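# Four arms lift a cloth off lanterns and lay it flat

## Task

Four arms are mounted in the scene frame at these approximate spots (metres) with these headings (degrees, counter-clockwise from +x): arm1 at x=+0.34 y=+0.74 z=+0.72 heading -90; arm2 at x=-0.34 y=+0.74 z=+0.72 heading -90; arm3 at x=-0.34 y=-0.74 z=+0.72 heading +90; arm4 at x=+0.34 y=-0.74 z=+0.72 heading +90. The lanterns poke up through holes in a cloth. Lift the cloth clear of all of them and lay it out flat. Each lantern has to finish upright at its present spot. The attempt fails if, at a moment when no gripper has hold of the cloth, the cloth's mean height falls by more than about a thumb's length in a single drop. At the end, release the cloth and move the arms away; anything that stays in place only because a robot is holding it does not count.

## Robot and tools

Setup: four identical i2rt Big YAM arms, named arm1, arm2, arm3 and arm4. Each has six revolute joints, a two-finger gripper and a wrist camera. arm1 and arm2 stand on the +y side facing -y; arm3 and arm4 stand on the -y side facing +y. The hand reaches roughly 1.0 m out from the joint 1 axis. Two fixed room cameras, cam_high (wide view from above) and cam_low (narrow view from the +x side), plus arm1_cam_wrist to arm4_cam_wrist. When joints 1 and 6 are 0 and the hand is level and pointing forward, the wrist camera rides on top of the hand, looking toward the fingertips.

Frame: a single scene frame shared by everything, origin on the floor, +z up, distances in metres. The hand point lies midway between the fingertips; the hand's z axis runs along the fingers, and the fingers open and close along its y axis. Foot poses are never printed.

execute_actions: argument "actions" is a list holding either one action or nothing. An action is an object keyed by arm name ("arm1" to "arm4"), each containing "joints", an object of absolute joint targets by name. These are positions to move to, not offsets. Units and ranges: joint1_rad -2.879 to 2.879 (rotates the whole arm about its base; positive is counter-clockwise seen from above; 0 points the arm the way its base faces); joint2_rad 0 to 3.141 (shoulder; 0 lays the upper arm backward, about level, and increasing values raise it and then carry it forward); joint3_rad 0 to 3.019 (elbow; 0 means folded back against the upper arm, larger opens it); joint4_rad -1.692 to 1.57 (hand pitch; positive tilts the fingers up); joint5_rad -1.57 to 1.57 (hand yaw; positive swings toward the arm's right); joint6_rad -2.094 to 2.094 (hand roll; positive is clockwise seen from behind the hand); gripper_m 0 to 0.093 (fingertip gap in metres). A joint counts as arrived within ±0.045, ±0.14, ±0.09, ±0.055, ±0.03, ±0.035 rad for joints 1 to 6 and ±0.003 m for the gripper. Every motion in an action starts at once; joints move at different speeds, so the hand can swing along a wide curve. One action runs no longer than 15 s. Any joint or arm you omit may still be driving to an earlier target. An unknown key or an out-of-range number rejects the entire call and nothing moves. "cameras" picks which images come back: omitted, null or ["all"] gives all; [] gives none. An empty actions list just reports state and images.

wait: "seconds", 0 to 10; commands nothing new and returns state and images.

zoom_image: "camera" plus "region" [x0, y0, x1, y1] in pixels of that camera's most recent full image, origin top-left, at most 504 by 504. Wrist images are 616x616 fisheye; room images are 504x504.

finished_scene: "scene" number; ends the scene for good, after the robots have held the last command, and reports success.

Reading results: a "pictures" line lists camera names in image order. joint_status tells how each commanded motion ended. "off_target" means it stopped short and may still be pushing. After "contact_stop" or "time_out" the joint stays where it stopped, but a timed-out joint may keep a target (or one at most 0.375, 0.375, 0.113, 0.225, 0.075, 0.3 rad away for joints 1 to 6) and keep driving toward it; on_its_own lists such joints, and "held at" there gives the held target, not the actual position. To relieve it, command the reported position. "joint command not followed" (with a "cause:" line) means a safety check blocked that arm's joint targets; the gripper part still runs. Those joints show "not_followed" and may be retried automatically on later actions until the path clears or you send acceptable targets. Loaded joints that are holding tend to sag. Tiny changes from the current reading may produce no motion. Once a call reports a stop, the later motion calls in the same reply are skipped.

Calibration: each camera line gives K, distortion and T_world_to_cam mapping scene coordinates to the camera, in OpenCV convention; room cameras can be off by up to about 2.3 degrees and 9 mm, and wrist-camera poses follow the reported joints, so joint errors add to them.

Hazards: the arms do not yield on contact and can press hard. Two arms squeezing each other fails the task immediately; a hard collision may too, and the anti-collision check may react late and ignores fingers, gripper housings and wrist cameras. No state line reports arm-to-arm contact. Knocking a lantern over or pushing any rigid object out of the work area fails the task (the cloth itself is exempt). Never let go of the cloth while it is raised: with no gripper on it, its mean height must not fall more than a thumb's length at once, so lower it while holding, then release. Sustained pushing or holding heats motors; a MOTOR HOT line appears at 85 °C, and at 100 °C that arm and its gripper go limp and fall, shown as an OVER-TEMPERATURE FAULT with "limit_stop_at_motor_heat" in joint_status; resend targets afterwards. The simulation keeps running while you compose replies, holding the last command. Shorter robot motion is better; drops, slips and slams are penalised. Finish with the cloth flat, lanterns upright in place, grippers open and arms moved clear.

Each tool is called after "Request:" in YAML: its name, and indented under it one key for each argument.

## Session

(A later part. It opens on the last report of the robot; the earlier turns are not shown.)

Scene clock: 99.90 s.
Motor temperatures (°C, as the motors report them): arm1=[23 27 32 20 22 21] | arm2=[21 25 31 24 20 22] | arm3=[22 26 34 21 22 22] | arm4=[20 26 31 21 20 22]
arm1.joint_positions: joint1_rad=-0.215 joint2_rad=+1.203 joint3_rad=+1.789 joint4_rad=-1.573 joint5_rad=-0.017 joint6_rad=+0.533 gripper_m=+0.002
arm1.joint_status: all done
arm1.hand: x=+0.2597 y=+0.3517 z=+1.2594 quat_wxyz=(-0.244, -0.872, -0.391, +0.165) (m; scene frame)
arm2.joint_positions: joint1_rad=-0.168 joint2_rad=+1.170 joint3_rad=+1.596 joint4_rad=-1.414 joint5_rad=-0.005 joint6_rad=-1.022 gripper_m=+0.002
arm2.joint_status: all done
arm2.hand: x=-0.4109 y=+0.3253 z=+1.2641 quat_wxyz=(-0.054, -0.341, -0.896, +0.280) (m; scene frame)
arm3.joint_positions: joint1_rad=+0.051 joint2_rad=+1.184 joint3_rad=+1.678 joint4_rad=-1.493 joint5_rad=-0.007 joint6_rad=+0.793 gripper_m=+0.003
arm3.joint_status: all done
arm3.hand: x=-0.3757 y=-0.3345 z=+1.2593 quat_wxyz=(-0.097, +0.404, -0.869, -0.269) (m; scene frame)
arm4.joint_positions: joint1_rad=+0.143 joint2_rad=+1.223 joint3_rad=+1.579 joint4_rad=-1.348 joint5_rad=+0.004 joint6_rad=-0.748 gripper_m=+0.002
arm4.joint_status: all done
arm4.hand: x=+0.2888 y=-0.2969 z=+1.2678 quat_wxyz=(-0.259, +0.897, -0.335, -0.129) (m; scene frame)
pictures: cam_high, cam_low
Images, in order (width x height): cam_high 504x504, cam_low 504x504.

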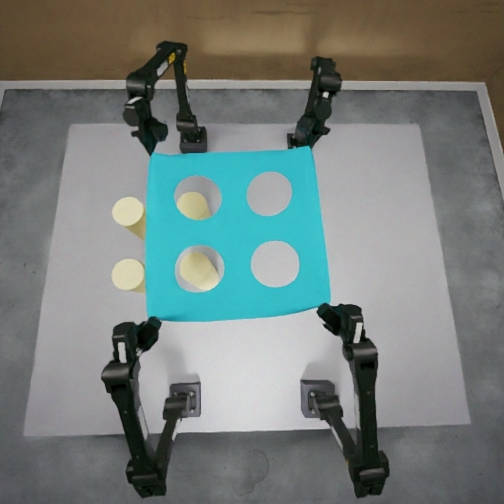

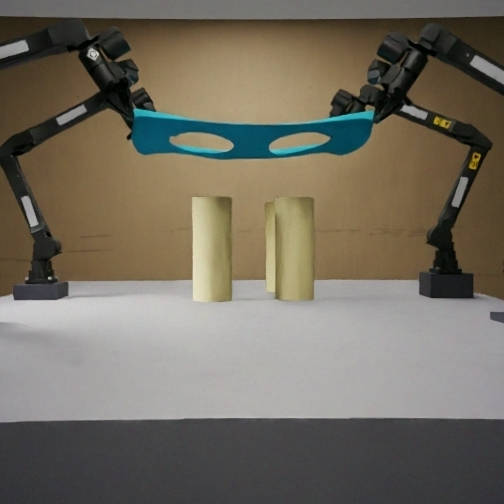

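Request:
execute_actions:
  actions:
    - {"arm1": {"joints": {"joint1_rad": 0.211, "joint2_rad": 1.215, "joint3_rad": 1.81, "joint4_rad": -1.582, "joint6_rad": 0.968}}, "arm2": {"joints": {"joint1_rad": 0.231, "joint2_rad": 1.18, "joint3_rad": 1.61, "joint4_rad": -1.42, "joint6_rad": -0.606}}, "arm3": {"joints": {"joint1_rad": -0.35, "joint2_rad": 1.215, "joint3_rad": 1.745, "joint4_rad": -1.492, "joint6_rad": 0.374}}, "arm4": {"joints": {"joint1_rad": -0.238, "joint2_rad": 1.255, "joint3_rad": 1.635, "joint4_rad": -1.35, "joint6_rad": -1.14}}}
  cameras: []

Request:
execute_actions:
  actions:
    - {"arm1": {"joints": {"joint1_rad": 0.569, "joint2_rad": 1.365, "joint3_rad": 1.995, "joint4_rad": -1.556, "joint6_rad": 1.325}}, "arm2": {"joints": {"joint1_rad": 0.578, "joint2_rad": 1.33, "joint3_rad": 1.80, "joint4_rad": -1.39, "joint6_rad": -0.26}}, "arm3": {"joints": {"joint1_rad": -0.675, "joint2_rad": 1.40, "joint3_rad": 1.945, "joint4_rad": -1.465, "joint6_rad": 0.05}}, "arm4": {"joints": {"joint1_rad": -0.55, "joint2_rad": 1.43, "joint3_rad": 1.82, "joint4_rad": -1.33, "joint6_rad": -1.455}}}
  cameras: ["cam_low", "cam_high"]

Scene clock: 104.67 s.
Motor temperatures (°C, as the motors report them): arm1=[23 26 31 20 22 21] | arm2=[21 25 31 24 20 22] | arm3=[22 26 34 21 22 22] | arm4=[20 26 31 21 20 22]
arm1.joint_positions: joint1_rad=+0.208 joint2_rad=+1.219 joint3_rad=+1.789 joint4_rad=-1.573 joint5_rad=-0.015 joint6_rad=+0.955 gripper_m=+0.002
arm1.joint_status: all done
arm1.hand: x=+0.4299 y=+0.3485 z=+1.2525 quat_wxyz=(-0.281, -0.874, -0.393, +0.052) (m; scene frame)
arm2.joint_positions: joint1_rad=+0.236 joint2_rad=+1.185 joint3_rad=+1.596 joint4_rad=-1.414 joint5_rad=-0.003 joint6_rad=-0.616 gripper_m=+0.002
arm2.joint_status: all done
arm2.hand: x=-0.2419 y=+0.3242 z=+1.2584 quat_wxyz=(-0.156, -0.344, -0.897, +0.230) (m; scene frame)
arm3.joint_positions: joint1_rad=-0.354 joint2_rad=+1.225 joint3_rad=+1.685 joint4_rad=-1.493 joint5_rad=-0.009 joint6_rad=+0.386 gripper_m=+0.003
arm3.joint_status: all done
arm3.hand: x=-0.2072 y=-0.3389 z=+1.2476 quat_wxyz=(-0.183, +0.407, -0.873, -0.199) (m; scene frame)
arm4.joint_positions: joint1_rad=-0.233 joint2_rad=+1.259 joint3_rad=+1.580 joint4_rad=-1.348 joint5_rad=+0.002 joint6_rad=-1.126 gripper_m=+0.002
arm4.joint_status: all done
arm4.hand: x=+0.4585 y=-0.2997 z=+1.2520 quat_wxyz=(-0.270, +0.902, -0.336, -0.025) (m; scene frame)
pictures: none
No camera images: the call's "cameras" was empty. Leave "cameras" out to get every camera's image.

Scene clock: 106.03 s.
Motor temperatures (°C, as the motors report them): arm1=[23 26 32 20 22 21] | arm2=[21 25 31 24 20 22] | arm3=[22 26 34 21 22 22] | arm4=[20 26 31 21 20 22]
arm1.joint_positions: joint1_rad=+0.567 joint2_rad=+1.384 joint3_rad=+1.936 joint4_rad=-1.566 joint5_rad=-0.013 joint6_rad=+1.313 gripper_m=+0.002
arm1.joint_status: all done
arm1.hand: x=+0.5992 y=+0.3523 z=+1.2500 quat_wxyz=(-0.275, -0.875, -0.395, -0.046) (m; scene frame)
arm2.joint_positions: joint1_rad=+0.585 joint2_rad=+1.358 joint3_rad=+1.733 joint4_rad=-1.398 joint5_rad=+0.000 joint6_rad=-0.269 gripper_m=+0.002
arm2.joint_status: all done
arm2.hand: x=-0.0699 y=+0.3245 z=+1.2512 quat_wxyz=(-0.217, -0.344, -0.900, +0.158) (m; scene frame)
arm3.joint_positions: joint1_rad=-0.676 joint2_rad=+1.430 joint3_rad=+1.886 joint4_rad=-1.477 joint5_rad=-0.011 joint6_rad=+0.063 gripper_m=+0.003
arm3.joint_status: all done
arm3.hand: x=-0.0375 y=-0.3357 z=+1.2545 quat_wxyz=(-0.241, +0.406, -0.871, -0.137) (m; scene frame)
arm4.joint_positions: joint1_rad=-0.553 joint2_rad=+1.437 joint3_rad=+1.768 joint4_rad=-1.339 joint5_rad=+0.000 joint6_rad=-1.441 gripper_m=+0.002
arm4.joint_status: all done
arm4.hand: x=+0.6309 y=-0.3015 z=+1.2608 quat_wxyz=(-0.274, +0.899, -0.337, +0.060) (m; scene frame)
pictures: cam_high, cam_low
Images, in order (width x height): cam_high 504x504, cam_low 504x504.

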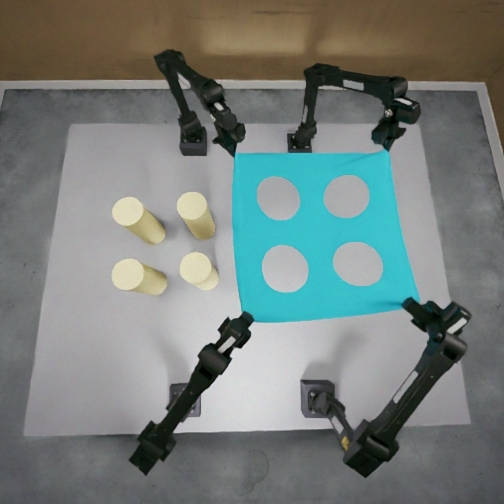

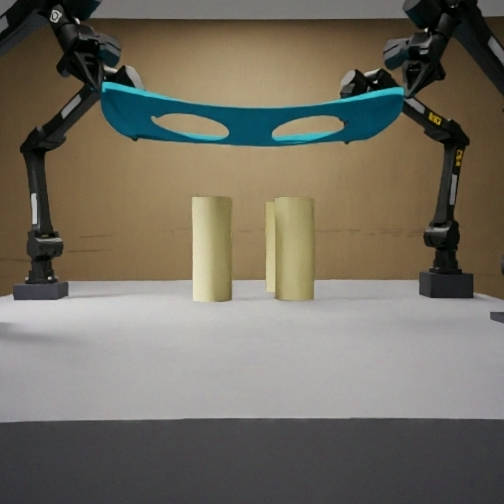

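Request:
execute_actions:
  actions:
    - {"arm1": {"joints": {"joint1_rad": 0.735, "joint2_rad": 1.635, "joint3_rad": 1.86, "joint4_rad": -1.595, "joint6_rad": 1.487}}, "arm2": {"joints": {"joint1_rad": 0.738, "joint2_rad": 1.655, "joint3_rad": 1.71, "joint4_rad": -1.44, "joint6_rad": -0.10}}, "arm3": {"joints": {"joint1_rad": -0.822, "joint2_rad": 1.69, "joint3_rad": 1.84, "joint4_rad": -1.52, "joint6_rad": -0.095}}, "arm4": {"joints": {"joint1_rad": -0.708, "joint2_rad": 1.785, "joint3_rad": 1.85, "joint4_rad": -1.43, "joint6_rad": -1.61}}}
  cameras: []

Request:
execute_actions:
  actions:
    - {"arm1": {"joints": {"joint2_rad": 1.75, "joint3_rad": 1.563, "joint4_rad": -1.34}}, "arm2": {"joints": {"joint2_rad": 1.84, "joint3_rad": 1.492, "joint4_rad": -1.2}}, "arm3": {"joints": {"joint2_rad": 1.842, "joint3_rad": 1.59, "joint4_rad": -1.272}}, "arm4": {"joints": {"joint2_rad": 1.975, "joint3_rad": 1.638, "joint4_rad": -1.21}}}
  cameras: ["cam_low", "cam_high"]

Scene clock: 123.63 s.
Motor temperatures (°C, as the motors report them): arm1=[23 26 34 20 22 21] | arm2=[21 25 33 24 20 22] | arm3=[22 26 37 21 22 22] | arm4=[20 26 33 21 20 22]
arm1.joint_positions: joint1_rad=+0.733 joint2_rad=+1.640 joint3_rad=+1.833 joint4_rad=-1.588 joint5_rad=-0.010 joint6_rad=+1.475 gripper_m=+0.002
arm1.joint_status: all done
arm1.hand: x=+0.7006 y=+0.3540 z=+1.0776 quat_wxyz=(-0.087, -0.908, -0.409, -0.028) (m; scene frame)
arm2.joint_positions: joint1_rad=+0.741 joint2_rad=+1.661 joint3_rad=+1.697 joint4_rad=-1.419 joint5_rad=+0.005 joint6_rad=-0.110 gripper_m=+0.002
arm2.joint_status: all done
arm2.hand: x=+0.0306 y=+0.3267 z=+1.0805 quat_wxyz=(-0.082, -0.357, -0.929, +0.043) (m; scene frame)
arm3.joint_positions: joint1_rad=-0.822 joint2_rad=+1.716 joint3_rad=+1.820 joint4_rad=-1.498 joint5_rad=-0.014 joint6_rad=-0.083 gripper_m=+0.003
arm3.joint_status: all done
arm3.hand: x=+0.0619 y=-0.3396 z=+1.0743 quat_wxyz=(-0.086, +0.420, -0.903, -0.039) (m; scene frame)
arm4.joint_positions: joint1_rad=-0.705 joint2_rad=+1.776 joint3_rad=+1.826 joint4_rad=-1.424 joint5_rad=-0.002 joint6_rad=-1.597 gripper_m=+0.002
arm4.joint_status: all done
arm4.hand: x=+0.7368 y=-0.3025 z=+1.0946 quat_wxyz=(-0.094, +0.932, -0.348, +0.033) (m; scene frame)
pictures: none
No camera images: the call's "cameras" was empty. Leave "cameras" out to get every camera's image.

Scene clock: 125.00 s.
Motor temperatures (°C, as the motors report them): arm1=[23 26 34 20 22 21] | arm2=[21 25 33 24 20 22] | arm3=[22 26 36 21 22 22] | arm4=[20 27 33 21 20 22]
arm1.joint_positions: joint1_rad=+0.733 joint2_rad=+1.769 joint3_rad=+1.542 joint4_rad=-1.348 joint5_rad=-0.010 joint6_rad=+1.475 gripper_m=+0.002
arm1.joint_status: all done
arm1.hand: x=+0.6999 y=+0.3513 z=+0.8993 quat_wxyz=(-0.002, -0.912, -0.409, +0.001) (m; scene frame)
arm2.joint_positions: joint1_rad=+0.741 joint2_rad=+1.844 joint3_rad=+1.484 joint4_rad=-1.201 joint5_rad=+0.005 joint6_rad=-0.109 gripper_m=+0.002
arm2.joint_status: all done
arm2.hand: x=+0.0295 y=+0.3288 z=+0.9032 quat_wxyz=(-0.003, -0.359, -0.933, +0.002) (m; scene frame)
arm3.joint_positions: joint1_rad=-0.822 joint2_rad=+1.871 joint3_rad=+1.576 joint4_rad=-1.277 joint5_rad=-0.014 joint6_rad=-0.083 gripper_m=+0.003
arm3.joint_status: all done
arm3.hand: x=+0.0609 y=-0.3402 z=+0.8965 quat_wxyz=(-0.002, +0.421, -0.907, -0.008) (m; scene frame)
arm4.joint_positions: joint1_rad=-0.705 joint2_rad=+1.967 joint3_rad=+1.612 joint4_rad=-1.219 joint5_rad=-0.002 joint6_rad=-1.598 gripper_m=+0.002
arm4.joint_status: all done
arm4.hand: x=+0.7316 y=-0.3062 z=+0.9043 quat_wxyz=(-0.002, +0.937, -0.349, -0.004) (m; scene frame)
pictures: cam_high, cam_low
Images, in order (width x height): cam_high 504x504, cam_low 504x504.

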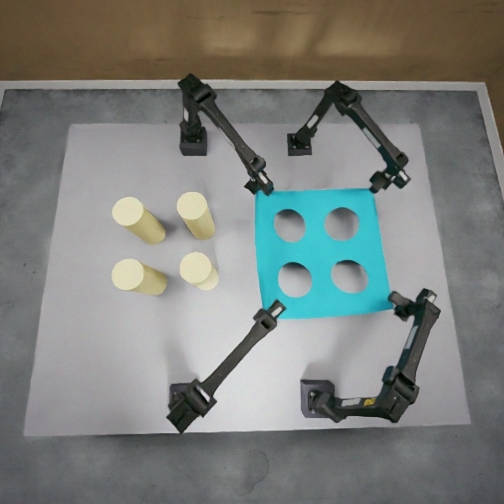

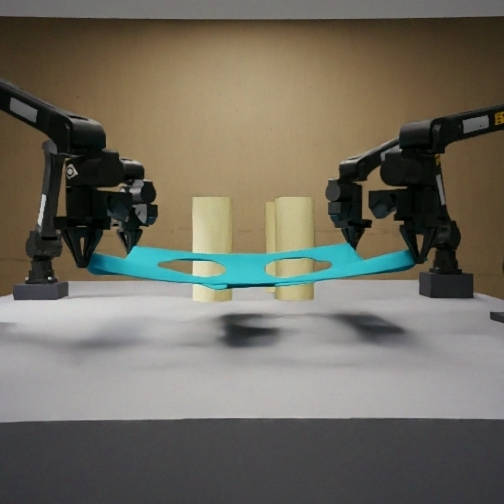

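Request:
execute_actions:
  actions:
    - {"arm1": {"joints": {"joint2_rad": 1.904, "joint3_rad": 1.355, "joint4_rad": -0.978}}, "arm2": {"joints": {"joint2_rad": 2.045, "joint3_rad": 1.348, "joint4_rad": -0.857}}, "arm3": {"joints": {"joint2_rad": 2.02, "joint3_rad": 1.42, "joint4_rad": -0.93}}, "arm4": {"joints": {"joint2_rad": 2.168, "joint3_rad": 1.51, "joint4_rad": -0.89}}}
  cameras: ["cam_low", "cam_high"]

Scene clock: 129.40 s.
Motor temperatures (°C, as the motors report them): arm1=[23 27 33 20 22 21] | arm2=[21 25 32 24 20 22] | arm3=[22 27 36 21 22 22] | arm4=[20 27 32 21 20 22]
arm1.joint_positions: joint1_rad=+0.733 joint2_rad=+1.921 joint3_rad=+1.339 joint4_rad=-0.988 joint5_rad=-0.012 joint6_rad=+1.475 gripper_m=+0.002
arm1.joint_status: all done
arm1.hand: x=+0.6997 y=+0.3492 z=+0.7495 quat_wxyz=(-0.003, -0.912, -0.409, +0.000) (m; scene frame)
arm2.joint_positions: joint1_rad=+0.738 joint2_rad=+2.050 joint3_rad=+1.351 joint4_rad=-0.864 joint5_rad=+0.006 joint6_rad=-0.108 gripper_m=+0.002
arm2.joint_status: all done
arm2.hand: x=+0.0291 y=+0.3266 z=+0.7501 quat_wxyz=(-0.002, -0.361, -0.933, +0.002) (m; scene frame)
arm3.joint_positions: joint1_rad=-0.818 joint2_rad=+2.049 joint3_rad=+1.412 joint4_rad=-0.940 joint5_rad=-0.015 joint6_rad=-0.084 gripper_m=+0.003
arm3.joint_status: all done
arm3.hand: x=+0.0588 y=-0.3386 z=+0.7439 quat_wxyz=(+0.000, +0.424, -0.906, -0.008) (m; scene frame)
arm4.joint_positions: joint1_rad=-0.705 joint2_rad=+2.162 joint3_rad=+1.502 joint4_rad=-0.902 joint5_rad=-0.001 joint6_rad=-1.598 gripper_m=+0.002
arm4.joint_status: all done
arm4.hand: x=+0.7346 y=-0.3013 z=+0.7563 quat_wxyz=(-0.007, +0.937, -0.349, -0.002) (m; scene frame)
pictures: cam_high, cam_low
Images, in order (width x height): cam_high 504x504, cam_low 504x504.

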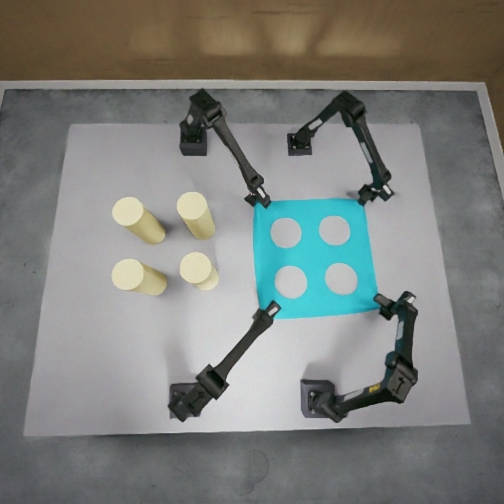

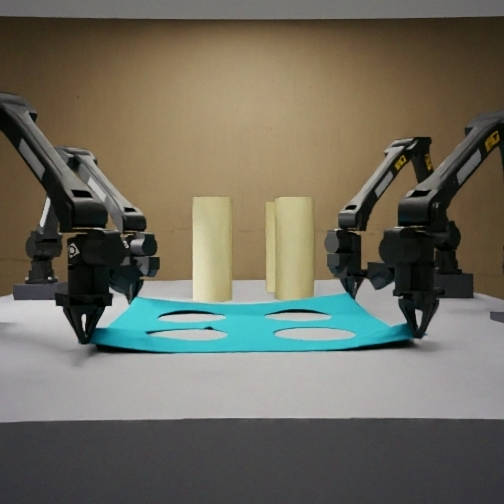

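Request:
execute_actions:
  actions:
    - {"arm1": {"joints": {"gripper_m": 0.09}}, "arm2": {"joints": {"gripper_m": 0.09}}, "arm3": {"joints": {"gripper_m": 0.09}}, "arm4": {"joints": {"gripper_m": 0.09}}}
  cameras: []

Request:
execute_actions:
  actions:
    - {"arm1": {"joints": {"joint2_rad": 1.3, "joint4_rad": -1.35}}, "arm2": {"joints": {"joint2_rad": 1.3, "joint4_rad": -1.3}}, "arm3": {"joints": {"joint2_rad": 1.3, "joint4_rad": -1.3}}, "arm4": {"joints": {"joint2_rad": 1.4, "joint4_rad": -1.3}}}
  cameras: ["cam_low", "cam_high"]

Scene clock: 132.00 s.
Motor temperatures (°C, as the motors report them): arm1=[23 27 33 20 22 21] | arm2=[21 25 31 24 20 22] | arm3=[22 27 35 21 22 22] | arm4=[20 27 32 21 20 22]
arm1.joint_positions: joint1_rad=+0.733 joint2_rad=+1.921 joint3_rad=+1.339 joint4_rad=-0.988 joint5_rad=-0.012 joint6_rad=+1.476 gripper_m=+0.090
arm1.joint_status: all done
arm1.hand: x=+0.6998 y=+0.3493 z=+0.7495 quat_wxyz=(-0.003, -0.913, -0.409, -0.001) (m; scene frame)
arm2.joint_positions: joint1_rad=+0.738 joint2_rad=+2.050 joint3_rad=+1.351 joint4_rad=-0.864 joint5_rad=+0.005 joint6_rad=-0.108 gripper_m=+0.090
arm2.joint_status: all done
arm2.hand: x=+0.0292 y=+0.3267 z=+0.7501 quat_wxyz=(-0.002, -0.361, -0.933, +0.002) (m; scene frame)
arm3.joint_positions: joint1_rad=-0.818 joint2_rad=+2.049 joint3_rad=+1.412 joint4_rad=-0.940 joint5_rad=-0.014 joint6_rad=-0.084 gripper_m=+0.090
arm3.joint_status: all done
arm3.hand: x=+0.0589 y=-0.3387 z=+0.7439 quat_wxyz=(+0.000, +0.424, -0.906, -0.007) (m; scene frame)
arm4.joint_positions: joint1_rad=-0.705 joint2_rad=+2.162 joint3_rad=+1.502 joint4_rad=-0.901 joint5_rad=+0.000 joint6_rad=-1.598 gripper_m=+0.090
arm4.joint_status: all done
arm4.hand: x=+0.7350 y=-0.3014 z=+0.7563 quat_wxyz=(-0.008, +0.937, -0.349, -0.001) (m; scene frame)
pictures: none
No camera images: the call's "cameras" was empty. Leave "cameras" out to get every camera's image.

Scene clock: 133.60 s.
Motor temperatures (°C, as the motors report them): arm1=[23 27 32 20 22 21] | arm2=[21 25 31 24 20 22] | arm3=[22 27 35 21 22 22] | arm4=[20 27 32 21 20 22]
arm1.joint_positions: joint1_rad=+0.733 joint2_rad=+1.299 joint3_rad=+1.339 joint4_rad=-1.344 joint5_rad=-0.013 joint6_rad=+1.476 gripper_m=+0.090
arm1.joint_status: all done
arm1.hand: x=+0.6316 y=+0.4283 z=+1.0335 quat_wxyz=(-0.129, -0.903, -0.407, -0.044) (m; scene frame)
arm2.joint_positions: joint1_rad=+0.738 joint2_rad=+1.301 joint3_rad=+1.346 joint4_rad=-1.287 joint5_rad=+0.005 joint6_rad=-0.108 gripper_m=+0.090
arm2.joint_status: all done
arm2.hand: x=-0.0399 y=+0.4030 z=+1.1051 quat_wxyz=(-0.144, -0.357, -0.920, +0.076) (m; scene frame)
arm3.joint_positions: joint1_rad=-0.818 joint2_rad=+1.297 joint3_rad=+1.412 joint4_rad=-1.285 joint5_rad=-0.014 joint6_rad=-0.084 gripper_m=+0.090
arm3.joint_status: all done
arm3.hand: x=-0.0155 y=-0.4142 z=+1.1113 quat_wxyz=(-0.190, +0.416, -0.886, -0.077) (m; scene frame)
arm4.joint_positions: joint1_rad=-0.705 joint2_rad=+1.395 joint3_rad=+1.502 joint4_rad=-1.291 joint5_rad=+0.001 joint6_rad=-1.598 gripper_m=+0.090
arm4.joint_status: all done
arm4.hand: x=+0.6699 y=-0.3772 z=+1.1572 quat_wxyz=(-0.181, +0.919, -0.343, +0.070) (m; scene frame)
pictures: cam_high, cam_low
Images, in order (width x height): cam_high 504x504, cam_low 504x504.

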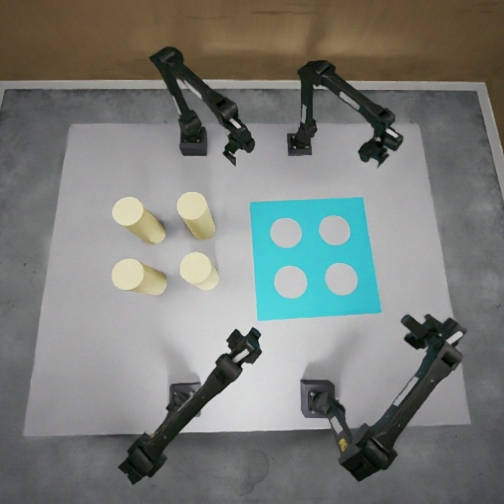

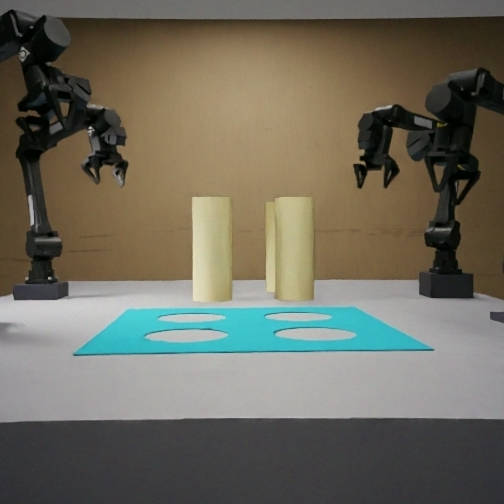

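The cloth lies flat, the lanterns are still standing where they were, and the arms are clear.

Request:
finished_scene:
  scene: 2

The scene is finished: the task was done.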